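# Ease the crate down the roller lane to the stop

## Task

Move the crate along the roller lane until it sits at rest touching the stop. It must never strike the stop or any arm at speed. The cans on its lid must stay where they stand and must never be gripped, whether by one gripper or squeezed between two. The arm bases, in metres, with facing in degrees counter-clockwise from +x, are: arm1 x=-1.14 y=+0.69 z=+0.87 facing -83; arm2 x=-0.19 y=+0.67 z=+0.81 facing -103; arm3 x=+1.09 y=+0.67 z=+0.94 facing -87; arm4 x=+1.37 y=-0.62 z=+0.81 facing +98; arm5 x=+0.12 y=-0.70 z=+0.97 facing +83; arm6 x=-0.85 y=-0.65 z=+0.73 facing +92. At the end, release everything and move the arms away. The crate only counts as placed if it stays at the stop with no robot holding it there.

## Robot and tools

Robots: six identical i2rt Big YAM arms named arm1 to arm6. Each has six joints, a two-finger gripper and a wrist camera. The bases sit on either side of the lane: arm1, arm2 and arm3 at y around +0.67 facing roughly -y, and arm4, arm5 and arm6 at y around -0.65 facing roughly +y (exact base positions and facings are in the task). Reach is about 1.0 m from the joint1 axis. The arms do not coordinate; if one stalls, the rest keep moving.

Frame: one shared scene frame, origin on the floor, +z up, metres. The hand point is midway between the fingertips; the hand's z axis runs along the fingers and the fingers close along its y axis.

Joints (all commands are absolute targets, not offsets; the bracket is the tolerance for counting a joint as arrived):
- joint1_rad -2.879 to 2.879 (±0.045): turns the arm about its base, positive counter-clockwise seen from above; 0 unfolds the arm along the base's facing.
- joint2_rad 0 to 3.141 (±0.14): shoulder; 0 has the upper arm pointing backward about level, larger values lift it up and then forward.
- joint3_rad 0 to 3.019 (±0.09): elbow; 0 folds the forearm onto the upper arm, larger opens it.
- joint4_rad -1.692 to 1.57 (±0.055): hand pitch, positive tilts fingers up.
- joint5_rad -1.57 to 1.57 (±0.03): sideways hand swing, positive toward the arm's right.
- joint6_rad -2.094 to 2.094 (±0.035): hand roll, positive clockwise viewed from behind the hand.
- gripper_m 0 to 0.093 (±0.003): fingertip gap in metres. Grip force tops out near 50 to 62 N per pad, lower on some grippers.
Joints move at different speeds, so the hand can sweep a wide arc between postures; plan intermediate postures near the crate, cans and other arms.

execute_actions: argument actions is a list holding exactly one action object, or empty to just get state and images. The action is keyed by arm name; each arm gets {"joints": {...}} with any subset of the seven keys above, radians for joints and metres for gripper_m, all absolute targets. All named motions start together. An arm or joint you omit may keep driving toward an earlier target. Optional cameras lists which images to return: arm1_cam_wrist through arm6_cam_wrist, cam_high, or all; omitted or null means all, [] means none. Any unknown key, name or out-of-range number rejects the entire call and nothing moves. Results give each robot's state and images taken at the end; the pictures line names the image order.

wait: seconds from 0 to 10; commands nothing and returns the same report as an empty action.

zoom_image: camera plus region [x0, y0, x1, y1] in pixels of that camera's latest full image, top-left origin, at most 504 by 504. Wrist images are 616x616 fisheye; cam_high is a fixed room camera, 896x504. Calibration lines give K, distortion and T_world_to_cam per camera; real cameras may differ slightly, and wrist camera poses inherit joint reading errors.

finished_scene: scene is the current scene's integer. It ends the scene for good after the robots hold the last command, and reports success. Replying with no tool call ends everything.

Reading joint_status: off_target means the joint stopped short and may still be pushing. contact_stop or time_out means it now holds where it stopped, though a timed-out joint may keep a target a little ahead and keep pushing (on_its_own lists it). joint command not followed, usually with a cause line, means a safety check refused that arm's joint targets (gripper still obeyed); those joints show not_followed and the arm may retry them on later actions until given acceptable targets. on_its_own describes what the call did not command; its held at value is a target, not the actual position. To relieve pushing, command a joint to its reported position. A tiny change from the current position may not move a joint at all. A joint carrying weight sags after a stop. Once a call reports a stop, later motion calls in the same reply are skipped.

Motor heat: holding or pushing loads heats motors, even while you are composing a reply. MOTOR HOT appears from 85 °C; at 100 °C an OVER-TEMPERATURE FAULT drops the whole arm and its gripper until cooled, and its named keys read limit_stop_at_motor_heat; resend the targets afterwards.

The simulation runs on while you write replies, with the robots holding their last command, so avoid leaving arms straining.

Avoid: the crate hitting the stop or an arm fast (let it roll gently, brake it with an open hand or fingers rather than grabbing cans); touching or gripping the cans, or tipping them; anything leaving the work area or reaching the floor; arms pressing hard against each other (this ends the run) or colliding, since the inter-arm check ignores fingers, gripper housings and wrist cameras and can react late; long hard pushes; drops and slams. Occasionally a loose object gets a brief external shove. Finish with grippers open and arms withdrawn so the crate rests against the stop unaided.

Each tool is called after "Emit:" as name(argument=value, ...), one argument or row to a line, values as JSON.

## Session

Emit:
execute_actions(
  actions=[],
)

Scene clock: 0.00 s.
arm1.joint_positions: joint1_rad=-0.169 joint2_rad=+0.538 joint3_rad=+1.408 joint4_rad=-1.461 joint5_rad=-0.056 joint6_rad=-0.430 gripper_m=+0.094
arm1.joint_status: not commanded
arm1.hand: x=-1.1330 y=+0.5020 z=+1.4077 quat_wxyz=(-0.260, -0.480, -0.742, +0.390) (m; scene frame)
arm2.joint_positions: joint1_rad=+0.548 joint2_rad=+0.490 joint3_rad=+1.445 joint4_rad=-1.219 joint5_rad=+0.125 joint6_rad=-0.454 gripper_m=+0.095
arm2.joint_status: not commanded
arm2.hand: x=-0.1539 y=+0.4859 z=+1.4253 quat_wxyz=(-0.359, -0.341, -0.721, +0.485) (m; scene frame)
arm3.joint_positions: joint1_rad=-0.193 joint2_rad=+0.643 joint3_rad=+1.371 joint4_rad=-1.268 joint5_rad=+0.226 joint6_rad=-0.430 gripper_m=+0.094
arm3.joint_status: not commanded
arm3.hand: x=+1.0222 y=+0.4233 z=+1.4848 quat_wxyz=(-0.145, -0.558, -0.661, +0.480) (m; scene frame)
arm4.joint_positions: joint1_rad=+0.293 joint2_rad=+0.525 joint3_rad=+1.435 joint4_rad=-1.512 joint5_rad=-0.011 joint6_rad=-0.158 gripper_m=+0.095
arm4.joint_status: not commanded
arm4.hand: x=+1.2949 y=-0.4681 z=+1.3495 quat_wxyz=(-0.277, +0.786, -0.410, -0.370) (m; scene frame)
arm5.joint_positions: joint1_rad=-0.554 joint2_rad=+0.641 joint3_rad=+1.428 joint4_rad=-1.366 joint5_rad=+0.281 joint6_rad=+0.384 gripper_m=+0.094
arm5.joint_status: not commanded
arm5.hand: x=+0.2926 y=-0.5526 z=+1.5254 quat_wxyz=(-0.456, +0.156, -0.857, -0.182) (m; scene frame)
arm6.joint_positions: joint1_rad=+0.202 joint2_rad=+0.623 joint3_rad=+1.408 joint4_rad=-1.531 joint5_rad=+0.079 joint6_rad=-0.441 gripper_m=+0.094
arm6.joint_status: not commanded
arm6.hand: x=-0.8804 y=-0.4516 z=+1.2372 quat_wxyz=(-0.333, +0.819, -0.410, -0.225) (m; scene frame)
pictures: arm1_cam_wrist, arm2_cam_wrist, arm3_cam_wrist, arm4_cam_wrist, arm5_cam_wrist, arm6_cam_wrist, cam_high
Images, in order (width x height): arm1_cam_wrist 616x616, arm2_cam_wrist 616x616, arm3_cam_wrist 616x616, arm4_cam_wrist 616x616, arm5_cam_wrist 616x616, arm6_cam_wrist 616x616, cam_high 896x504.

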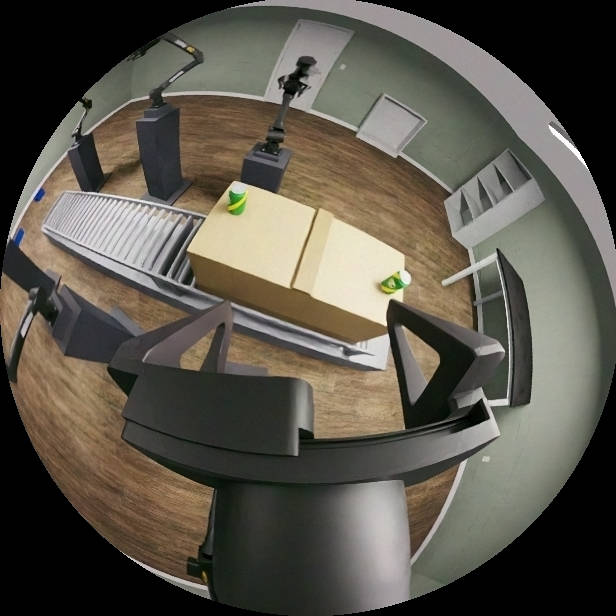

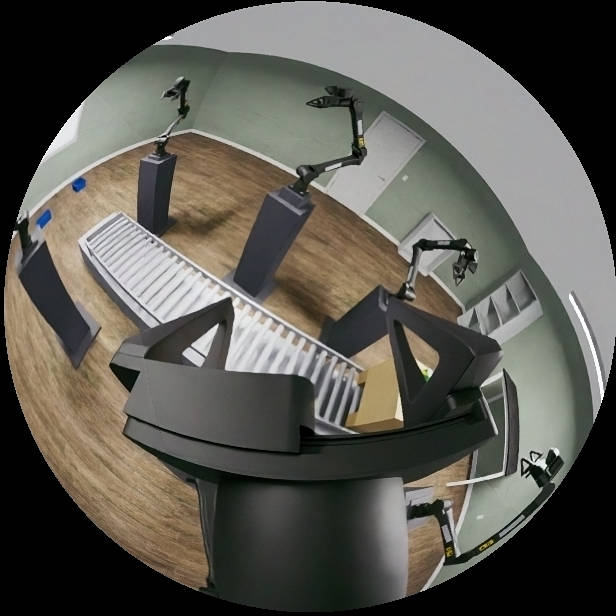

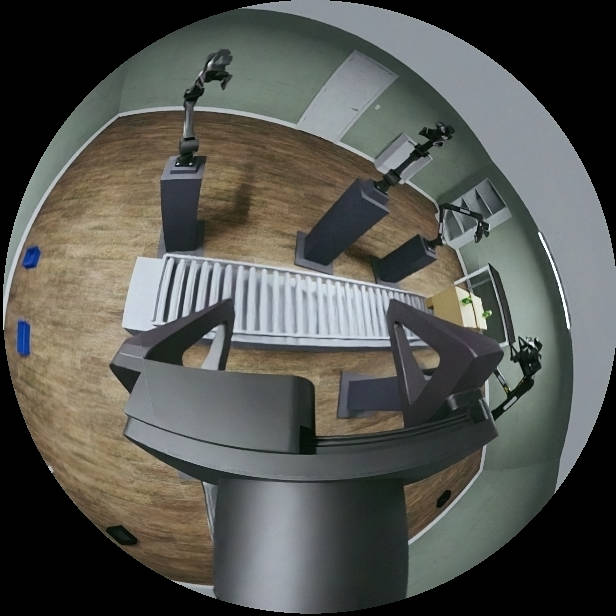

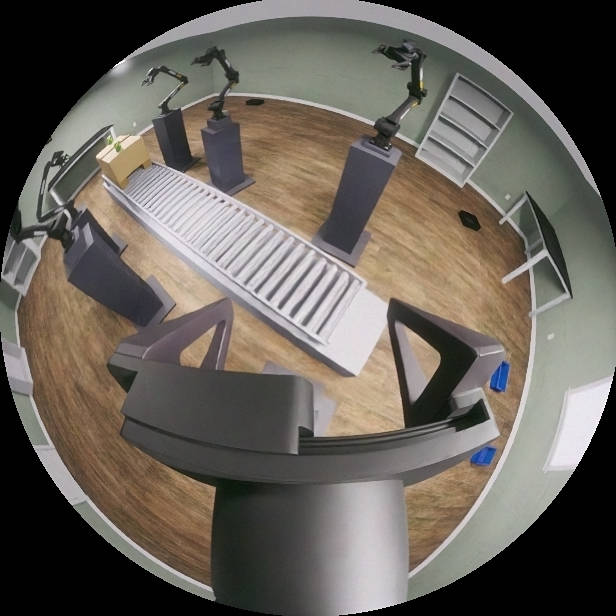

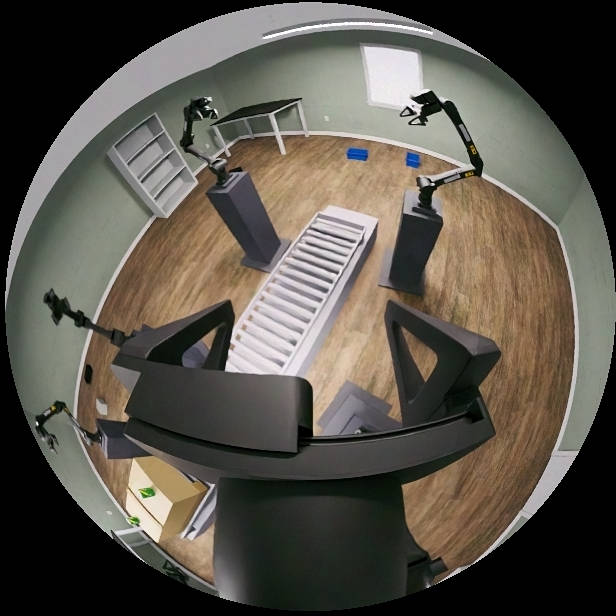

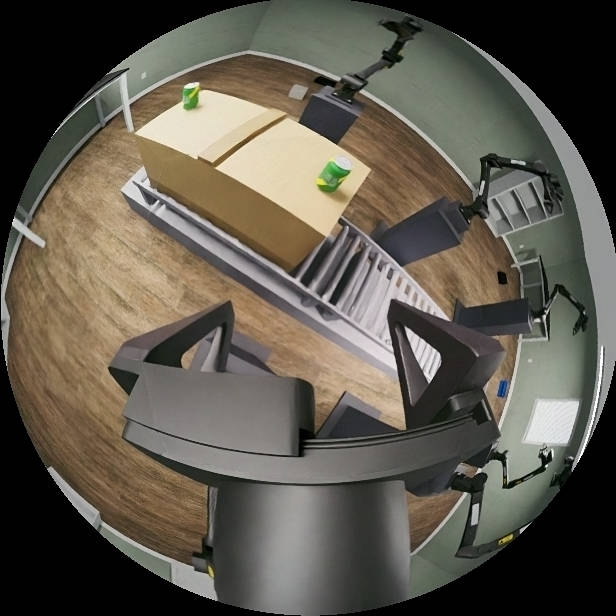

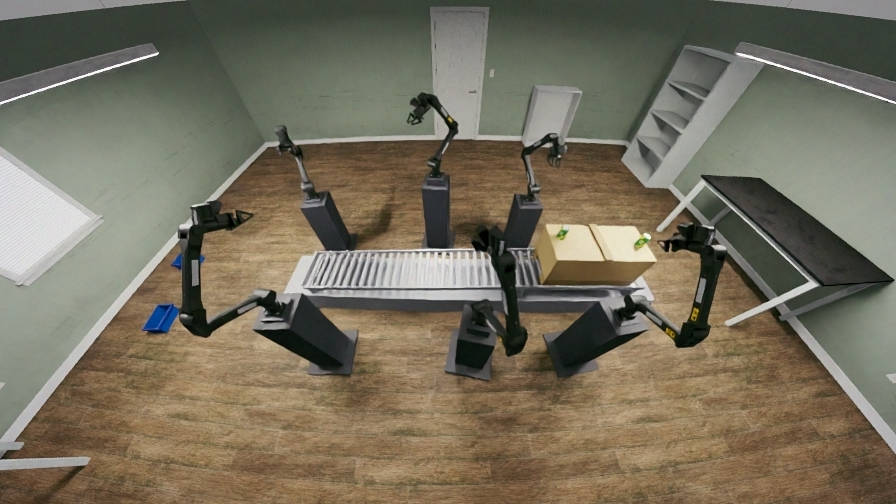

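Emit:
zoom_image(
  camera="cam_high",
  region=[480, 190, 700, 330],
)

Emit:
zoom_image(
  camera="arm6_cam_wrist",
  region=[100, 60, 460, 400],
)

Emit:
zoom_image(
  camera="cam_high",
  region=[260, 220, 480, 330],
)

Emit:
zoom_image(
  camera="arm1_cam_wrist",
  region=[30, 150, 450, 400],
)

Region (480, 190, 700, 330) of cam_high's 896x504 image, scaled by 2.291, with more detail than that image has; it fills the top 321 rows of this view, and the rest is white.

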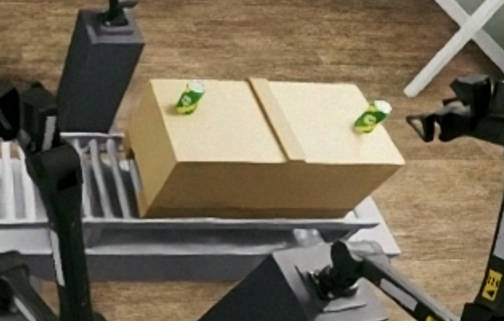

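Region (100, 60, 460, 400) of arm6_cam_wrist's 616x616 image, scaled by 1.400, with more detail than that image has.

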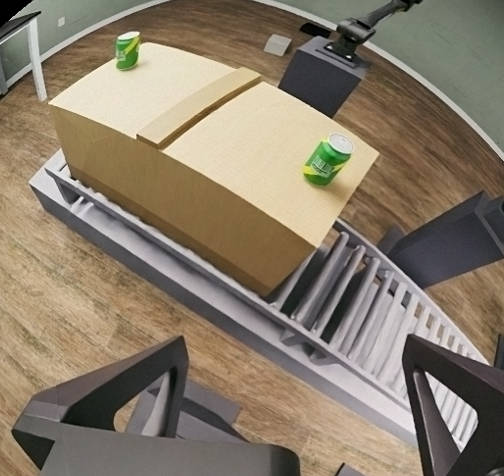

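Region (260, 220, 480, 330) of cam_high's 896x504 image, scaled by 2.291, with more detail than that image has.

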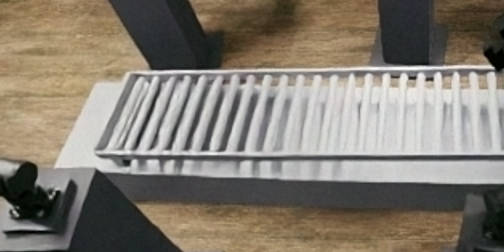

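Region (30, 150, 450, 400) of arm1_cam_wrist's 616x616 image, scaled by 1.200, with more detail than that image has; it fills the top 300 rows of this view, and the rest is white.

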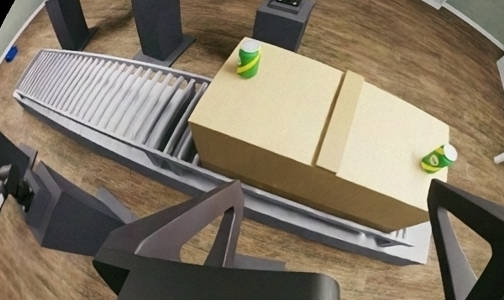

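Emit:
zoom_image(
  camera="arm4_cam_wrist",
  region=[220, 200, 420, 400],
)

Emit:
zoom_image(
  camera="arm3_cam_wrist",
  region=[100, 220, 300, 370],
)

Emit:
zoom_image(
  camera="arm4_cam_wrist",
  region=[80, 110, 240, 250],
)

Emit:
zoom_image(
  camera="arm2_cam_wrist",
  region=[280, 310, 460, 450],
)

Region (220, 200, 420, 400) of arm4_cam_wrist's 616x616 image, scaled by 2.520, with more detail than that image has.

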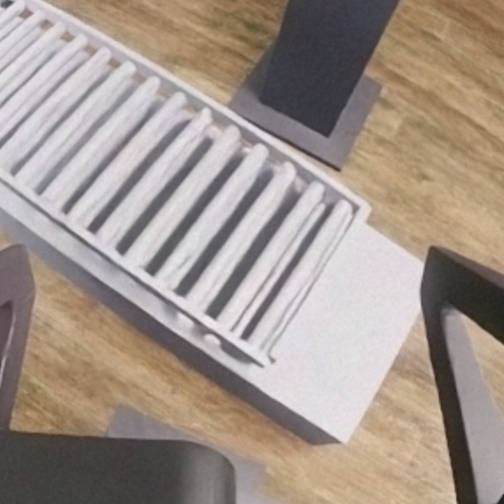

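Region (100, 220, 300, 370) of arm3_cam_wrist's 616x616 image, scaled by 2.520, with more detail than that image has; it fills the top 378 rows of this view, and the rest is white.

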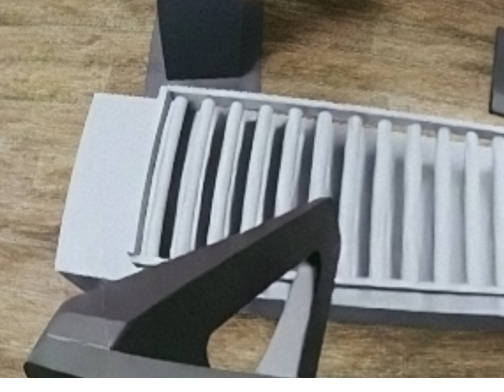

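Region (80, 110, 240, 250) of arm4_cam_wrist's 616x616 image, scaled by 3.150, with more detail than that image has; it fills the top 441 rows of this view, and the rest is white.

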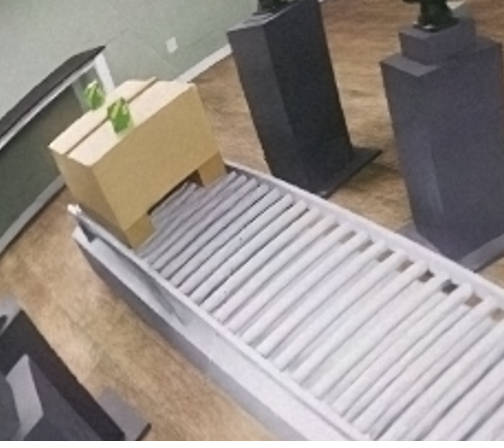

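Region (280, 310, 460, 450) of arm2_cam_wrist's 616x616 image, scaled by 2.800, with more detail than that image has.

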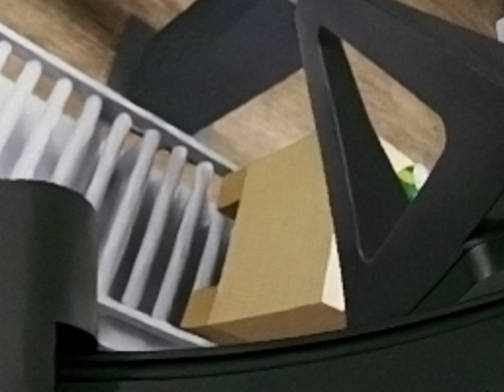

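Emit:
execute_actions(
  actions=[
    {"arm1":{"joints":{"joint1_rad":-0.12,"joint2_rad":1.57,"joint3_rad":1.57,"joint4_rad":-1.57,"joint5_rad":0,"joint6_rad":0}},"arm6":{"joints":{"joint1_rad":0.0,"joint2_rad":1.57,"joint3_rad":1.9,"joint4_rad":-1.6,"joint5_rad":0,"joint6_rad":0}},"arm2":{"joints":{"joint1_rad":0.23,"joint2_rad":1.9,"joint3_rad":1.9,"joint4_rad":-1.57,"joint5_rad":0,"joint6_rad":0}},"arm5":{"joints":{"joint1_rad":-0.4,"joint2_rad":2.2,"joint3_rad":2.4,"joint4_rad":-1.6,"joint5_rad":0,"joint6_rad":0}},"arm3":{"joints":{"joint1_rad":-0.2,"joint2_rad":2.4,"joint3_rad":2.4,"joint4_rad":-1.0,"joint5_rad":0,"joint6_rad":0}},"arm4":{"joints":{"joint1_rad":-0.5,"joint2_rad":1.2,"joint3_rad":1.2,"joint4_rad":-0.5,"joint5_rad":0,"joint6_rad":0}}},
  ],
  cameras=["arm1_cam_wrist","arm6_cam_wrist","arm2_cam_wrist","cam_high"],
)

Scene clock: 122.37 s.
arm1.joint_positions: joint1_rad=-0.127 joint2_rad=+1.572 joint3_rad=+1.552 joint4_rad=-1.554 joint5_rad=-0.002 joint6_rad=-0.014 gripper_m=+0.094
arm1.joint_status: all done
arm1.hand: x=-1.1397 y=+0.2144 z=+1.1237 quat_wxyz=(+0.008, -0.703, -0.711, +0.001) (m; scene frame)
arm2.joint_positions: joint1_rad=+0.243 joint2_rad=+1.916 joint3_rad=+1.877 joint4_rad=-1.558 joint5_rad=+0.003 joint6_rad=-0.014 gripper_m=+0.095
arm2.joint_status: all done
arm2.hand: x=-0.1807 y=+0.0766 z=+1.0065 quat_wxyz=(+0.017, -0.694, -0.719, -0.011) (m; scene frame)
arm3.joint_positions: joint1_rad=-0.194 joint2_rad=+2.381 joint3_rad=+2.363 joint4_rad=-0.998 joint5_rad=+0.003 joint6_rad=-0.009 gripper_m=+0.094
arm3.joint_status: all done
arm3.hand: x=+0.9714 y=-0.1784 z=+1.0699 quat_wxyz=(-0.174, -0.722, -0.635, +0.213) (m; scene frame)
arm4.joint_positions: joint1_rad=-0.502 joint2_rad=+1.217 joint3_rad=+1.175 joint4_rad=-0.525 joint5_rad=+0.000 joint6_rad=-0.009 gripper_m=+0.095
arm4.joint_status: all done
arm4.hand: x=+1.5573 y=-0.1078 z=+1.1711 quat_wxyz=(-0.399, +0.507, -0.715, -0.270) (m; scene frame)
arm5.joint_positions: joint1_rad=-0.407 joint2_rad=+2.227 joint3_rad=+2.353 joint4_rad=-1.584 joint5_rad=+0.003 joint6_rad=+0.012 gripper_m=+0.094
arm5.joint_status: all done
arm5.hand: x=+0.4766 y=-0.0853 z=+1.1689 quat_wxyz=(-0.054, +0.491, -0.869, -0.025) (m; scene frame)
arm6.joint_positions: joint1_rad=+0.006 joint2_rad=+1.563 joint3_rad=+1.878 joint4_rad=-1.594 joint5_rad=+0.005 joint6_rad=-0.013 gripper_m=+0.094
arm6.joint_status: all done
arm6.hand: x=-0.8660 y=-0.1336 z=+1.1197 quat_wxyz=(-0.103, +0.718, -0.681, -0.102) (m; scene frame)
pictures: arm1_cam_wrist, arm2_cam_wrist, arm6_cam_wrist, cam_high
camera_calibration (this result's frames):
arm1_cam_wrist: T_world_to_cam=[[-0.999998, 0.00210493, -0.000109022, -1.1382], [0.0016481, 0.813116, 0.5821, -0.817954], [0.00131393, 0.582098, -0.813118, 0.912346], [0, 0, 0, 1]] pos_world=[-1.13805, 0.136412, 1.21785]
arm2_cam_wrist: T_world_to_cam=[[-0.999412, -0.0342576, 0.0012443, -0.177169], [-0.0260957, 0.783835, 0.62042, -0.683054], [-0.0222295, 0.620023, -0.784268, 0.86475], [0, 0, 0, 1]] pos_world=[-0.175666, -0.0068329, 1.1022]
arm6_cam_wrist: T_world_to_cam=[[0.999017, 0.0428712, 0.0112805, 0.853212], [0.036953, -0.945913, 0.322308, -0.450271], [0.0244881, -0.321574, -0.946568, 1.16416], [0, 0, 0, 1]] pos_world=[-0.864242, -0.0881335, 1.23745]
Images, in order (width x height): arm1_cam_wrist 616x616, arm2_cam_wrist 616x616, arm6_cam_wrist 616x616, cam_high 896x504.

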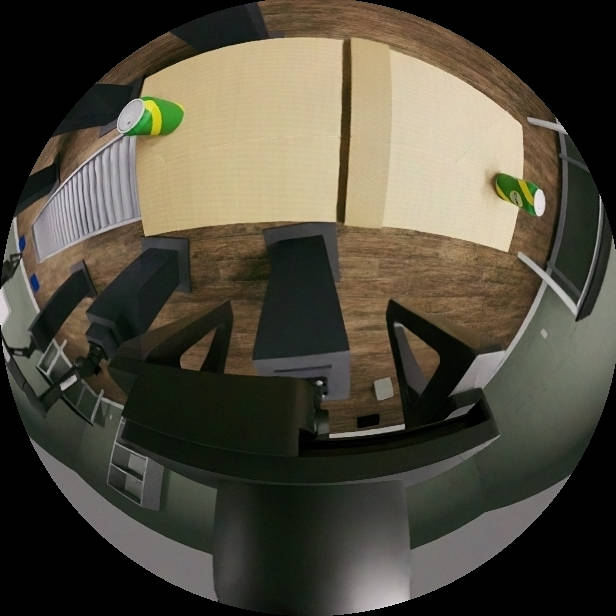

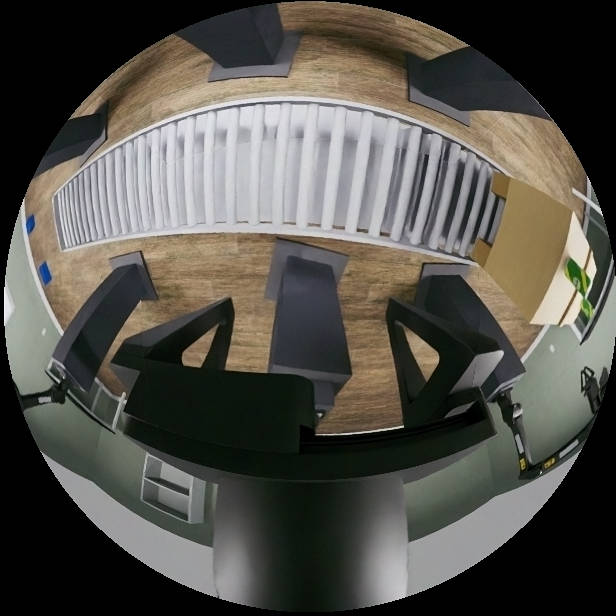

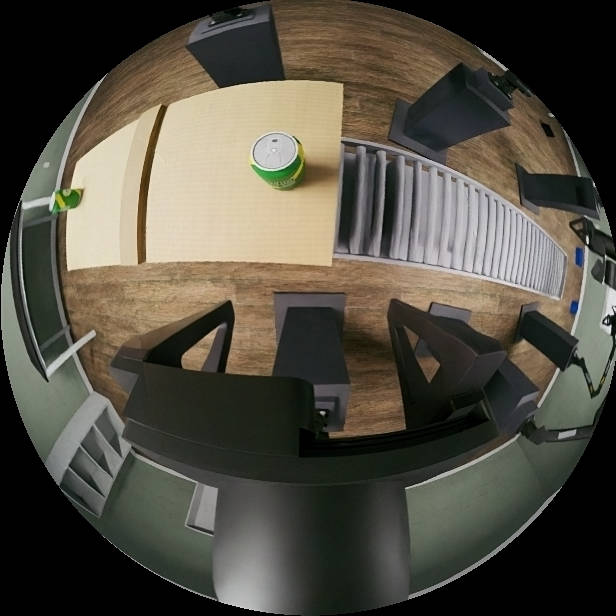

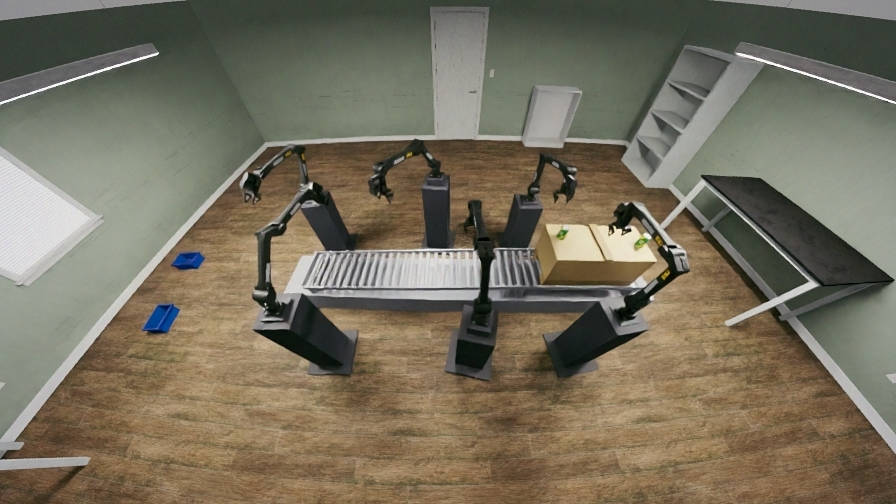

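Emit:
zoom_image(
  camera="arm1_cam_wrist",
  region=[280, 20, 480, 260],
)

Emit:
zoom_image(
  camera="arm6_cam_wrist",
  region=[40, 70, 400, 300],
)

Emit:
zoom_image(
  camera="arm2_cam_wrist",
  region=[330, 90, 610, 350],
)

Region (280, 20, 480, 260) of arm1_cam_wrist's 616x616 image, scaled by 2.100, with more detail than that image has.

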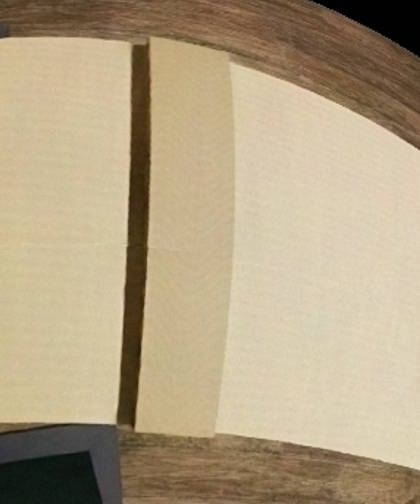

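Region (40, 70, 400, 300) of arm6_cam_wrist's 616x616 image, scaled by 1.400, with more detail than that image has; it fills the top 322 rows of this view, and the rest is white.

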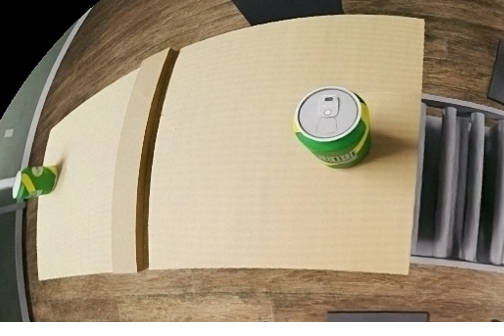

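Region (330, 90, 610, 350) of arm2_cam_wrist's 616x616 image, scaled by 1.800, with more detail than that image has; it fills the top 468 rows of this view, and the rest is white.

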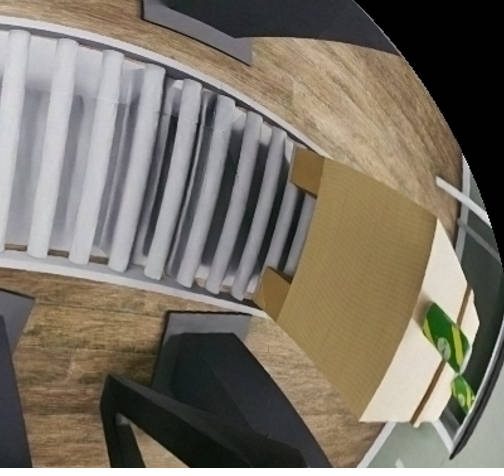

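Emit:
execute_actions(
  actions=[
    {"arm1":{"joints":{"joint1_rad":-0.2,"joint2_rad":0.5,"joint3_rad":0.3,"joint4_rad":-0.3}},"arm6":{"joints":{"joint1_rad":0.548,"joint2_rad":1.8,"joint3_rad":2.27,"joint4_rad":-1.59,"joint5_rad":0,"joint6_rad":0.61}}},
  ],
  cameras=[],
)

Emit:
execute_actions(
  actions=[
    {"arm6":{"joints":{"joint2_rad":2.11}}},
  ],
  cameras=["arm1_cam_wrist","arm6_cam_wrist"],
)

Scene clock: 244.10 s.
arm1.joint_positions: joint1_rad=-0.207 joint2_rad=+0.509 joint3_rad=+0.295 joint4_rad=-0.327 joint5_rad=+0.000 joint6_rad=-0.013 gripper_m=+0.094
arm1.joint_status: all done
arm1.hand: x=-1.1653 y=+0.3788 z=+1.0363 quat_wxyz=(-0.325, -0.635, -0.597, +0.367) (m; scene frame)
arm2.joint_positions: joint1_rad=+0.243 joint2_rad=+1.916 joint3_rad=+1.877 joint4_rad=-1.558 joint5_rad=+0.003 joint6_rad=-0.014 gripper_m=+0.095
arm2.joint_status: not commanded
arm2.hand: x=-0.1807 y=+0.0766 z=+1.0065 quat_wxyz=(+0.017, -0.694, -0.719, -0.011) (m; scene frame)
arm3.joint_positions: joint1_rad=-0.194 joint2_rad=+2.381 joint3_rad=+2.363 joint4_rad=-0.998 joint5_rad=+0.003 joint6_rad=-0.009 gripper_m=+0.094
arm3.joint_status: not commanded
arm3.hand: x=+0.9714 y=-0.1784 z=+1.0699 quat_wxyz=(-0.174, -0.722, -0.635, +0.213) (m; scene frame)
arm4.joint_positions: joint1_rad=-0.502 joint2_rad=+1.217 joint3_rad=+1.175 joint4_rad=-0.525 joint5_rad=+0.000 joint6_rad=-0.009 gripper_m=+0.095
arm4.joint_status: not commanded
arm4.hand: x=+1.5573 y=-0.1078 z=+1.1711 quat_wxyz=(-0.399, +0.507, -0.715, -0.270) (m; scene frame)
arm5.joint_positions: joint1_rad=-0.407 joint2_rad=+2.227 joint3_rad=+2.353 joint4_rad=-1.584 joint5_rad=+0.003 joint6_rad=+0.012 gripper_m=+0.094
arm5.joint_status: not commanded
arm5.hand: x=+0.4766 y=-0.0853 z=+1.1689 quat_wxyz=(-0.054, +0.491, -0.869, -0.025) (m; scene frame)
arm6.joint_positions: joint1_rad=+0.543 joint2_rad=+1.799 joint3_rad=+2.228 joint4_rad=-1.593 joint5_rad=-0.001 joint6_rad=+0.597 gripper_m=+0.094
arm6.joint_status: all done
arm6.hand: x=-1.1834 y=-0.1358 z=+1.1441 quat_wxyz=(-0.039, +0.686, -0.699, -0.198) (m; scene frame)
pictures: none
No camera images: the call's "cameras" was empty. Leave "cameras" out to get every camera's image.

Scene clock: 245.67 s.
arm1.joint_positions: joint1_rad=-0.207 joint2_rad=+0.509 joint3_rad=+0.295 joint4_rad=-0.327 joint5_rad=+0.000 joint6_rad=-0.013 gripper_m=+0.094
arm1.joint_status: not commanded
arm1.hand: x=-1.1653 y=+0.3788 z=+1.0363 quat_wxyz=(-0.325, -0.635, -0.597, +0.367) (m; scene frame)
arm2.joint_positions: joint1_rad=+0.243 joint2_rad=+1.916 joint3_rad=+1.877 joint4_rad=-1.558 joint5_rad=+0.003 joint6_rad=-0.014 gripper_m=+0.095
arm2.joint_status: not commanded
arm2.hand: x=-0.1807 y=+0.0766 z=+1.0065 quat_wxyz=(+0.017, -0.694, -0.719, -0.011) (m; scene frame)
arm3.joint_positions: joint1_rad=-0.194 joint2_rad=+2.381 joint3_rad=+2.363 joint4_rad=-0.998 joint5_rad=+0.003 joint6_rad=-0.009 gripper_m=+0.094
arm3.joint_status: not commanded
arm3.hand: x=+0.9714 y=-0.1784 z=+1.0699 quat_wxyz=(-0.174, -0.722, -0.635, +0.213) (m; scene frame)
arm4.joint_positions: joint1_rad=-0.502 joint2_rad=+1.217 joint3_rad=+1.175 joint4_rad=-0.525 joint5_rad=+0.000 joint6_rad=-0.009 gripper_m=+0.095
arm4.joint_status: not commanded
arm4.hand: x=+1.5573 y=-0.1078 z=+1.1711 quat_wxyz=(-0.399, +0.507, -0.715, -0.270) (m; scene frame)
arm5.joint_positions: joint1_rad=-0.407 joint2_rad=+2.227 joint3_rad=+2.353 joint4_rad=-1.584 joint5_rad=+0.003 joint6_rad=+0.012 gripper_m=+0.094
arm5.joint_status: not commanded
arm5.hand: x=+0.4766 y=-0.0853 z=+1.1689 quat_wxyz=(-0.054, +0.491, -0.869, -0.025) (m; scene frame)
arm6.joint_positions: joint1_rad=+0.543 joint2_rad=+2.102 joint3_rad=+2.242 joint4_rad=-1.593 joint5_rad=-0.001 joint6_rad=+0.597 gripper_m=+0.094
arm6.joint_status: all done
arm6.hand: x=-1.2169 y=-0.0847 z=+0.9584 quat_wxyz=(-0.011, +0.699, -0.713, -0.057) (m; scene frame)
pictures: arm1_cam_wrist, arm6_cam_wrist
camera_calibration (this result's frames):
arm1_cam_wrist: T_world_to_cam=[[-0.997373, 0.0719304, 0.00854538, -1.19654], [0.0624307, 0.91343, -0.402178, 0.152141], [-0.0367345, -0.400588, -0.915521, 1.17961], [0, 0, 0, 1]] pos_world=[-1.15956, 0.419636, 1.15137]
arm6_cam_wrist: T_world_to_cam=[[0.997791, -0.0239786, -0.0619498, 1.26661], [0.0101899, -0.866292, 0.499434, -0.53469], [-0.0656423, -0.498962, -0.864134, 0.832109], [0, 0, 0, 1]] pos_world=[-1.20374, -0.0176346, 1.06456]
Images, in order (width x height): arm1_cam_wrist 616x616, arm6_cam_wrist 616x616.

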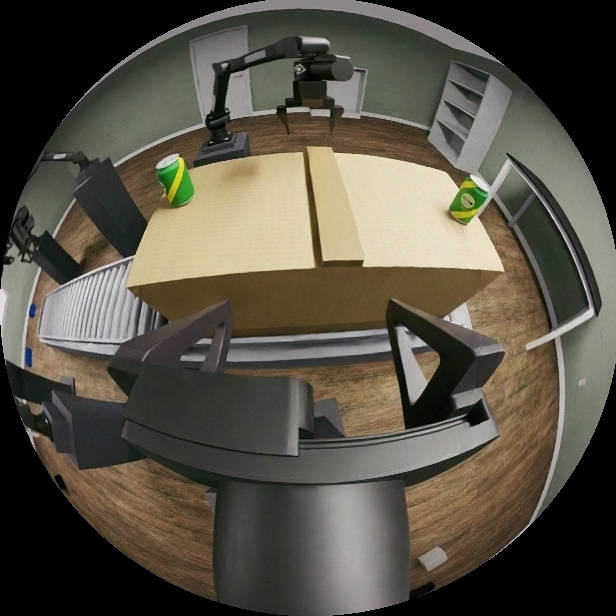

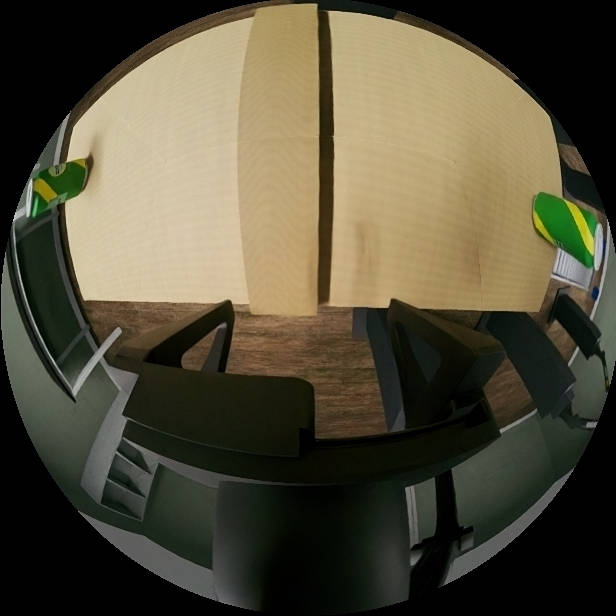

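Emit:
zoom_image(
  camera="arm1_cam_wrist",
  region=[250, 80, 410, 290],
)

Region (250, 80, 410, 290) of arm1_cam_wrist's 616x616 image, scaled by 2.400, with more detail than that image has; it fills the left 384 columns of this view, and the rest is white.

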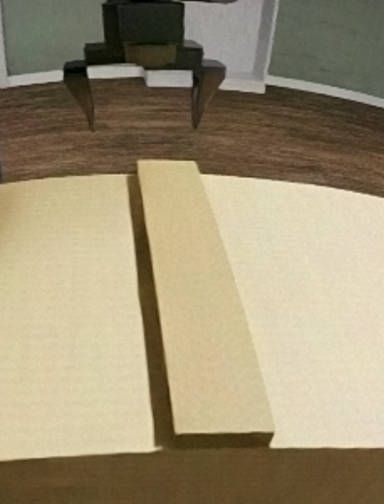

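Emit:
execute_actions(
  actions=[
    {"arm6":{"joints":{"joint1_rad":0.58,"joint2_rad":2.245,"joint3_rad":2.30,"joint4_rad":-1.545,"joint6_rad":0.645}},"arm2":{"joints":{"joint1_rad":-0.3,"joint2_rad":1.6,"joint3_rad":1.5,"joint4_rad":-1.45,"joint6_rad":-0.5}}},
  ],
  cameras=["arm1_cam_wrist","arm6_cam_wrist"],
)

Scene clock: 278.63 s.
arm1.joint_positions: joint1_rad=-0.207 joint2_rad=+0.509 joint3_rad=+0.295 joint4_rad=-0.327 joint5_rad=+0.000 joint6_rad=-0.013 gripper_m=+0.094
arm1.joint_status: not commanded
arm1.hand: x=-1.1653 y=+0.3788 z=+1.0363 quat_wxyz=(-0.325, -0.635, -0.597, +0.367) (m; scene frame)
arm2.joint_positions: joint1_rad=-0.314 joint2_rad=+1.584 joint3_rad=+1.500 joint4_rad=-1.460 joint5_rad=+0.003 joint6_rad=-0.486 gripper_m=+0.095
arm2.joint_status: all done
arm2.hand: x=-0.4391 y=+0.2510 z=+1.0382 quat_wxyz=(+0.005, -0.724, -0.690, +0.011) (m; scene frame)
arm3.joint_positions: joint1_rad=-0.194 joint2_rad=+2.381 joint3_rad=+2.363 joint4_rad=-0.998 joint5_rad=+0.003 joint6_rad=-0.009 gripper_m=+0.094
arm3.joint_status: not commanded
arm3.hand: x=+0.9714 y=-0.1784 z=+1.0699 quat_wxyz=(-0.174, -0.722, -0.635, +0.213) (m; scene frame)
arm4.joint_positions: joint1_rad=-0.502 joint2_rad=+1.217 joint3_rad=+1.175 joint4_rad=-0.525 joint5_rad=+0.000 joint6_rad=-0.009 gripper_m=+0.095
arm4.joint_status: not commanded
arm4.hand: x=+1.5573 y=-0.1078 z=+1.1711 quat_wxyz=(-0.399, +0.507, -0.715, -0.270) (m; scene frame)
arm5.joint_positions: joint1_rad=-0.407 joint2_rad=+2.227 joint3_rad=+2.353 joint4_rad=-1.584 joint5_rad=+0.003 joint6_rad=+0.012 gripper_m=+0.094
arm5.joint_status: not commanded
arm5.hand: x=+0.4766 y=-0.0853 z=+1.1689 quat_wxyz=(-0.054, +0.491, -0.869, -0.025) (m; scene frame)
arm6.joint_positions: joint1_rad=+0.580 joint2_rad=+2.238 joint3_rad=+2.278 joint4_rad=-1.555 joint5_rad=+0.000 joint6_rad=+0.632 gripper_m=+0.094
arm6.joint_status: all done
arm6.hand: x=-1.2522 y=-0.0778 z=+0.8825 quat_wxyz=(-0.004, +0.700, -0.713, -0.027) (m; scene frame)
pictures: arm1_cam_wrist, arm6_cam_wrist
camera_calibration (this result's frames):
arm1_cam_wrist: T_world_to_cam=[[-0.997373, 0.0719304, 0.00854538, -1.19654], [0.0624307, 0.91343, -0.402178, 0.152141], [-0.0367345, -0.400588, -0.915521, 1.17961], [0, 0, 0, 1]] pos_world=[-1.15956, 0.419636, 1.15137]
arm6_cam_wrist: T_world_to_cam=[[0.999306, -0.0247074, -0.0278869, 1.26899], [-0.00555515, -0.838929, 0.544213, -0.547559], [-0.0368412, -0.54368, -0.838484, 0.777571], [0, 0, 0, 1]] pos_world=[-1.24251, -0.0052594, 0.985358]
Images, in order (width x height): arm1_cam_wrist 616x616, arm6_cam_wrist 616x616.

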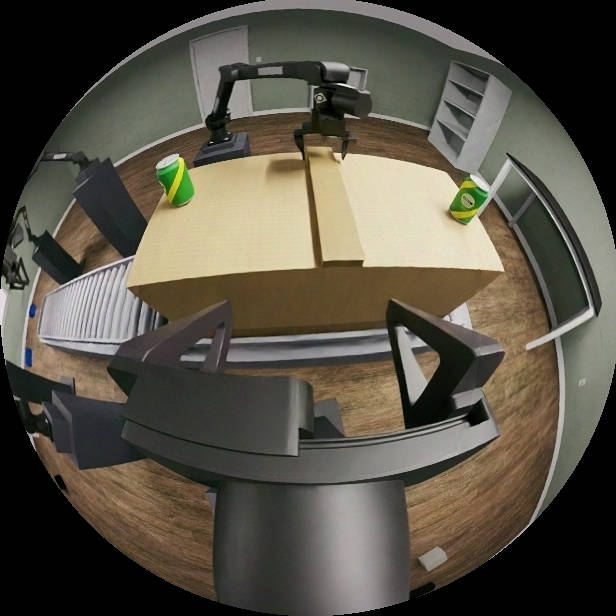

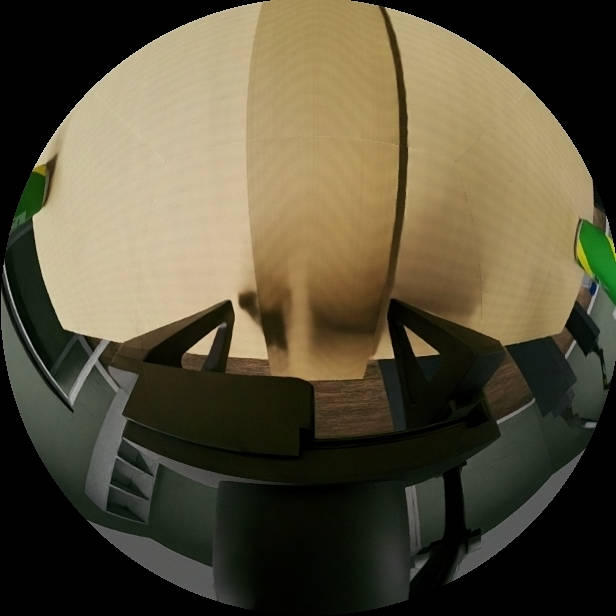

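Emit:
execute_actions(
  actions=[
    {"arm6":{"joints":{"joint1_rad":0.572,"joint2_rad":2.275,"joint4_rad":-1.53,"gripper_m":0.08}}},
  ],
  cameras=["arm1_cam_wrist","arm6_cam_wrist"],
)

Scene clock: 291.97 s.
arm1.joint_positions: joint1_rad=-0.207 joint2_rad=+0.509 joint3_rad=+0.295 joint4_rad=-0.327 joint5_rad=+0.000 joint6_rad=-0.013 gripper_m=+0.094
arm1.joint_status: not commanded
arm1.hand: x=-1.1653 y=+0.3788 z=+1.0363 quat_wxyz=(-0.325, -0.635, -0.597, +0.367) (m; scene frame)
arm2.joint_positions: joint1_rad=-0.314 joint2_rad=+1.584 joint3_rad=+1.500 joint4_rad=-1.460 joint5_rad=+0.003 joint6_rad=-0.486 gripper_m=+0.095
arm2.joint_status: not commanded
arm2.hand: x=-0.4391 y=+0.2510 z=+1.0382 quat_wxyz=(+0.005, -0.724, -0.690, +0.011) (m; scene frame)
arm3.joint_positions: joint1_rad=-0.194 joint2_rad=+2.381 joint3_rad=+2.363 joint4_rad=-0.998 joint5_rad=+0.003 joint6_rad=-0.009 gripper_m=+0.094
arm3.joint_status: not commanded
arm3.hand: x=+0.9714 y=-0.1784 z=+1.0699 quat_wxyz=(-0.174, -0.722, -0.635, +0.213) (m; scene frame)
arm4.joint_positions: joint1_rad=-0.502 joint2_rad=+1.217 joint3_rad=+1.175 joint4_rad=-0.525 joint5_rad=+0.000 joint6_rad=-0.009 gripper_m=+0.095
arm4.joint_status: not commanded
arm4.hand: x=+1.5573 y=-0.1078 z=+1.1711 quat_wxyz=(-0.399, +0.507, -0.715, -0.270) (m; scene frame)
arm5.joint_positions: joint1_rad=-0.407 joint2_rad=+2.227 joint3_rad=+2.353 joint4_rad=-1.584 joint5_rad=+0.003 joint6_rad=+0.012 gripper_m=+0.094
arm5.joint_status: not commanded
arm5.hand: x=+0.4766 y=-0.0853 z=+1.1689 quat_wxyz=(-0.054, +0.491, -0.869, -0.025) (m; scene frame)
arm6.joint_positions: joint1_rad=+0.580 joint2_rad=+2.249 joint3_rad=+2.278 joint4_rad=-1.541 joint5_rad=+0.001 joint6_rad=+0.635 gripper_m=+0.080
arm6.joint_status: all done
arm6.hand: x=-1.2542 y=-0.0747 z=+0.8756 quat_wxyz=(-0.005, +0.700, -0.714, -0.029) (m; scene frame)
pictures: arm1_cam_wrist, arm6_cam_wrist
camera_calibration (this result's frames):
arm1_cam_wrist: T_world_to_cam=[[-0.997373, 0.0719304, 0.00854538, -1.19654], [0.0624307, 0.91343, -0.402178, 0.152141], [-0.0367345, -0.400588, -0.915521, 1.17961], [0, 0, 0, 1]] pos_world=[-1.15956, 0.419636, 1.15137]
arm6_cam_wrist: T_world_to_cam=[[0.99919, -0.0269286, -0.0298867, 1.2724], [-0.00648155, -0.840972, 0.54104, -0.539727], [-0.0397033, -0.540408, -0.840466, 0.771856], [0, 0, 0, 1]] pos_world=[-1.24422, -0.00251465, 0.97876]
Images, in order (width x height): arm1_cam_wrist 616x616, arm6_cam_wrist 616x616.

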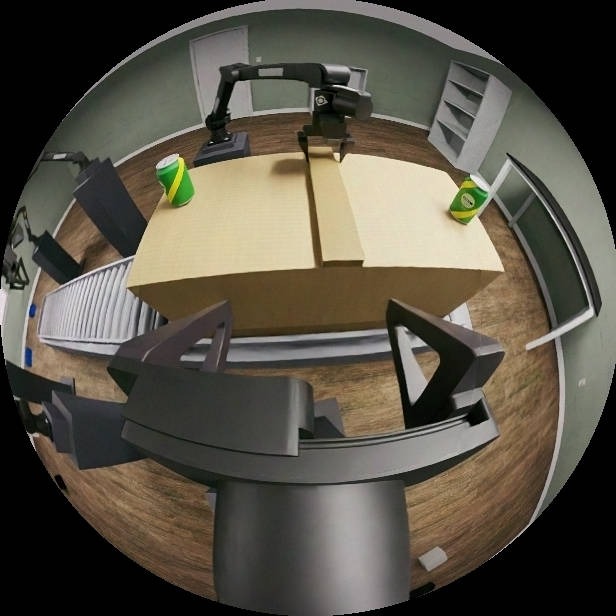

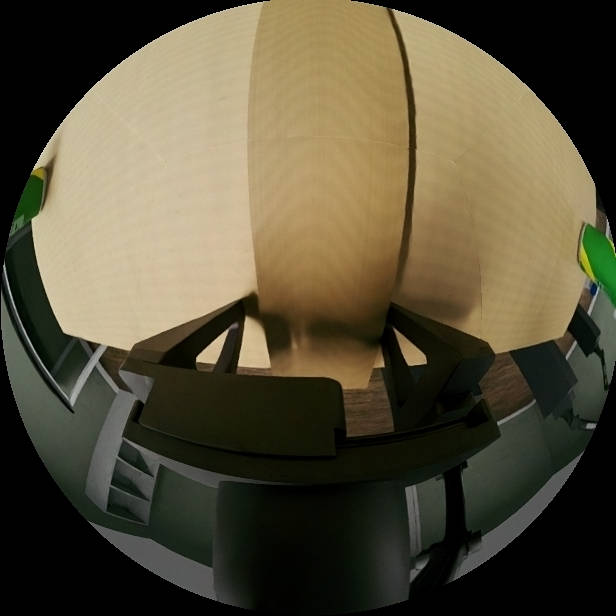

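Emit:
execute_actions(
  actions=[
    {"arm6":{"joints":{"joint1_rad":0.56,"joint2_rad":2.265,"gripper_m":0.04}}},
  ],
  cameras=["arm6_cam_wrist"],
)

Scene clock: 299.47 s.
arm1.joint_positions: joint1_rad=-0.207 joint2_rad=+0.509 joint3_rad=+0.295 joint4_rad=-0.327 joint5_rad=+0.000 joint6_rad=-0.013 gripper_m=+0.094
arm1.joint_status: not commanded
arm1.hand: x=-1.1653 y=+0.3788 z=+1.0363 quat_wxyz=(-0.325, -0.635, -0.597, +0.367) (m; scene frame)
arm2.joint_positions: joint1_rad=-0.314 joint2_rad=+1.584 joint3_rad=+1.500 joint4_rad=-1.460 joint5_rad=+0.003 joint6_rad=-0.486 gripper_m=+0.095
arm2.joint_status: not commanded
arm2.hand: x=-0.4391 y=+0.2510 z=+1.0382 quat_wxyz=(+0.005, -0.724, -0.690, +0.011) (m; scene frame)
arm3.joint_positions: joint1_rad=-0.194 joint2_rad=+2.381 joint3_rad=+2.363 joint4_rad=-0.998 joint5_rad=+0.003 joint6_rad=-0.009 gripper_m=+0.094
arm3.joint_status: not commanded
arm3.hand: x=+0.9714 y=-0.1784 z=+1.0699 quat_wxyz=(-0.174, -0.722, -0.635, +0.213) (m; scene frame)
arm4.joint_positions: joint1_rad=-0.502 joint2_rad=+1.217 joint3_rad=+1.175 joint4_rad=-0.525 joint5_rad=+0.000 joint6_rad=-0.009 gripper_m=+0.095
arm4.joint_status: not commanded
arm4.hand: x=+1.5573 y=-0.1078 z=+1.1711 quat_wxyz=(-0.399, +0.507, -0.715, -0.270) (m; scene frame)
arm5.joint_positions: joint1_rad=-0.407 joint2_rad=+2.227 joint3_rad=+2.353 joint4_rad=-1.584 joint5_rad=+0.003 joint6_rad=+0.012 gripper_m=+0.094
arm5.joint_status: not commanded
arm5.hand: x=+0.4766 y=-0.0853 z=+1.1689 quat_wxyz=(-0.054, +0.491, -0.869, -0.025) (m; scene frame)
arm6.joint_positions: joint1_rad=+0.572 joint2_rad=+2.249 joint3_rad=+2.278 joint4_rad=-1.554 joint5_rad=+0.006 joint6_rad=+0.637 gripper_m=+0.063
arm6.joint_status: gripper_m off_target (ended at +0.063, target +0.040); the others done
arm6.hand: x=-1.2474 y=-0.0739 z=+0.8755 quat_wxyz=(-0.006, +0.696, -0.718, -0.022) (m; scene frame)
pictures: arm6_cam_wrist
camera_calibration (this result's frames):
arm6_cam_wrist: T_world_to_cam=[[0.999147, -0.0372924, -0.0177239, 1.25412], [-0.0215088, -0.8365, 0.547545, -0.563048], [-0.0352452, -0.546697, -0.836589, 0.774103], [0, 0, 0, 1]] pos_world=[-1.23787, -0.00102137, 0.978127]
Images, in order (width x height): arm6_cam_wrist 616x616.

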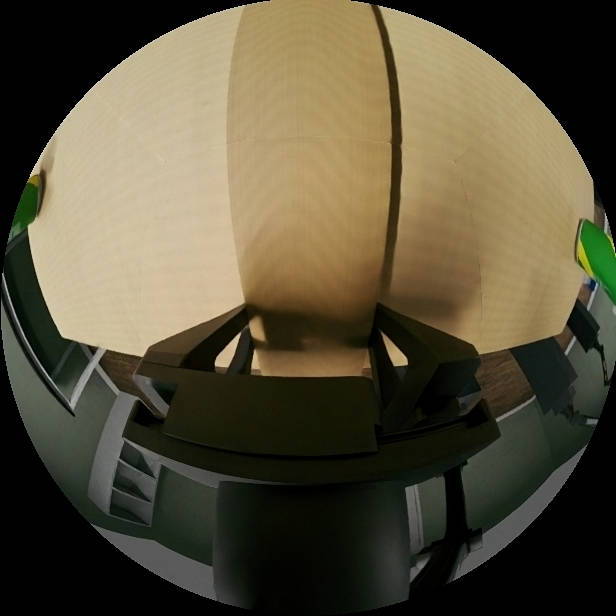

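Emit:
execute_actions(
  actions=[
    {"arm6":{"joints":{"joint1_rad":0.495,"joint2_rad":2.145,"joint3_rad":2.09,"joint4_rad":-1.46,"joint6_rad":0.56}}},
  ],
  cameras=["arm6_cam_wrist","arm1_cam_wrist"],
)

Scene clock: 334.70 s.
arm1.joint_positions: joint1_rad=-0.207 joint2_rad=+0.509 joint3_rad=+0.295 joint4_rad=-0.327 joint5_rad=+0.000 joint6_rad=-0.013 gripper_m=+0.094
arm1.joint_status: not commanded
arm1.hand: x=-1.1653 y=+0.3788 z=+1.0363 quat_wxyz=(-0.325, -0.635, -0.597, +0.367) (m; scene frame)
arm2.joint_positions: joint1_rad=-0.314 joint2_rad=+1.584 joint3_rad=+1.500 joint4_rad=-1.460 joint5_rad=+0.003 joint6_rad=-0.486 gripper_m=+0.095
arm2.joint_status: not commanded
arm2.hand: x=-0.4391 y=+0.2510 z=+1.0382 quat_wxyz=(+0.005, -0.724, -0.690, +0.011) (m; scene frame)
arm3.joint_positions: joint1_rad=-0.194 joint2_rad=+2.381 joint3_rad=+2.363 joint4_rad=-0.998 joint5_rad=+0.003 joint6_rad=-0.009 gripper_m=+0.094
arm3.joint_status: not commanded
arm3.hand: x=+0.9714 y=-0.1784 z=+1.0699 quat_wxyz=(-0.174, -0.722, -0.635, +0.213) (m; scene frame)
arm4.joint_positions: joint1_rad=-0.502 joint2_rad=+1.217 joint3_rad=+1.175 joint4_rad=-0.525 joint5_rad=+0.000 joint6_rad=-0.009 gripper_m=+0.095
arm4.joint_status: not commanded
arm4.hand: x=+1.5573 y=-0.1078 z=+1.1711 quat_wxyz=(-0.399, +0.507, -0.715, -0.270) (m; scene frame)
arm5.joint_positions: joint1_rad=-0.407 joint2_rad=+2.227 joint3_rad=+2.353 joint4_rad=-1.584 joint5_rad=+0.003 joint6_rad=+0.012 gripper_m=+0.094
arm5.joint_status: not commanded
arm5.hand: x=+0.4766 y=-0.0853 z=+1.1689 quat_wxyz=(-0.054, +0.491, -0.869, -0.025) (m; scene frame)
arm6.joint_positions: joint1_rad=+0.494 joint2_rad=+2.131 joint3_rad=+2.075 joint4_rad=-1.482 joint5_rad=-0.005 joint6_rad=+0.557 gripper_m=+0.063
arm6.joint_status: all done
arm6.hand: x=-1.1844 y=-0.0758 z=+0.8746 quat_wxyz=(-0.001, +0.697, -0.717, -0.016) (m; scene frame)
pictures: arm1_cam_wrist, arm6_cam_wrist
camera_calibration (this result's frames):
arm1_cam_wrist: T_world_to_cam=[[-0.997373, 0.0719304, 0.00854538, -1.19654], [0.0624307, 0.91343, -0.402178, 0.152141], [-0.0367345, -0.400588, -0.915521, 1.17961], [0, 0, 0, 1]] pos_world=[-1.15956, 0.419636, 1.15137]
arm6_cam_wrist: T_world_to_cam=[[0.999236, -0.0356638, -0.015971, 1.18975], [-0.0205599, -0.827392, 0.561249, -0.57296], [-0.0332306, -0.560492, -0.827493, 0.767953], [0, 0, 0, 1]] pos_world=[-1.1751, -0.00120024, 0.97605]
Images, in order (width x height): arm1_cam_wrist 616x616, arm6_cam_wrist 616x616.

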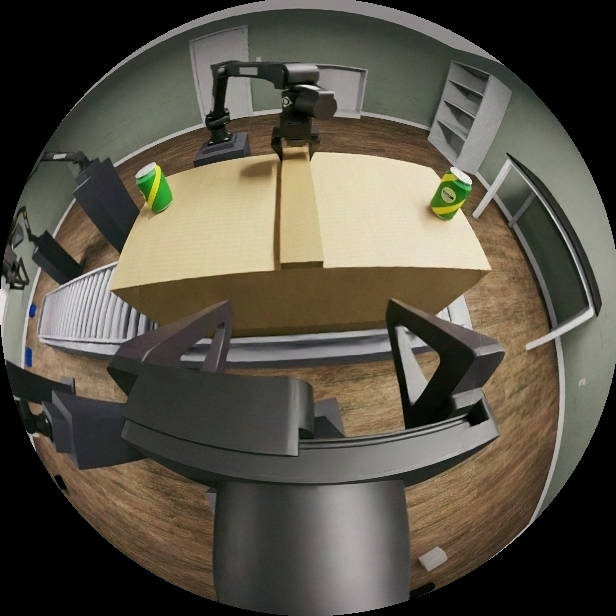

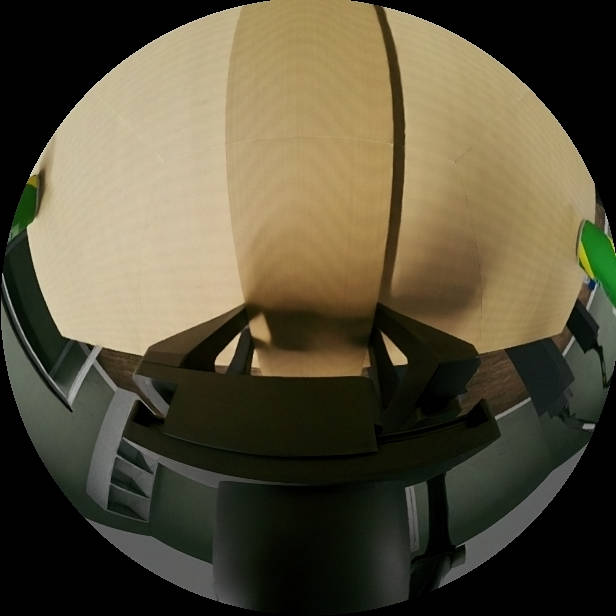

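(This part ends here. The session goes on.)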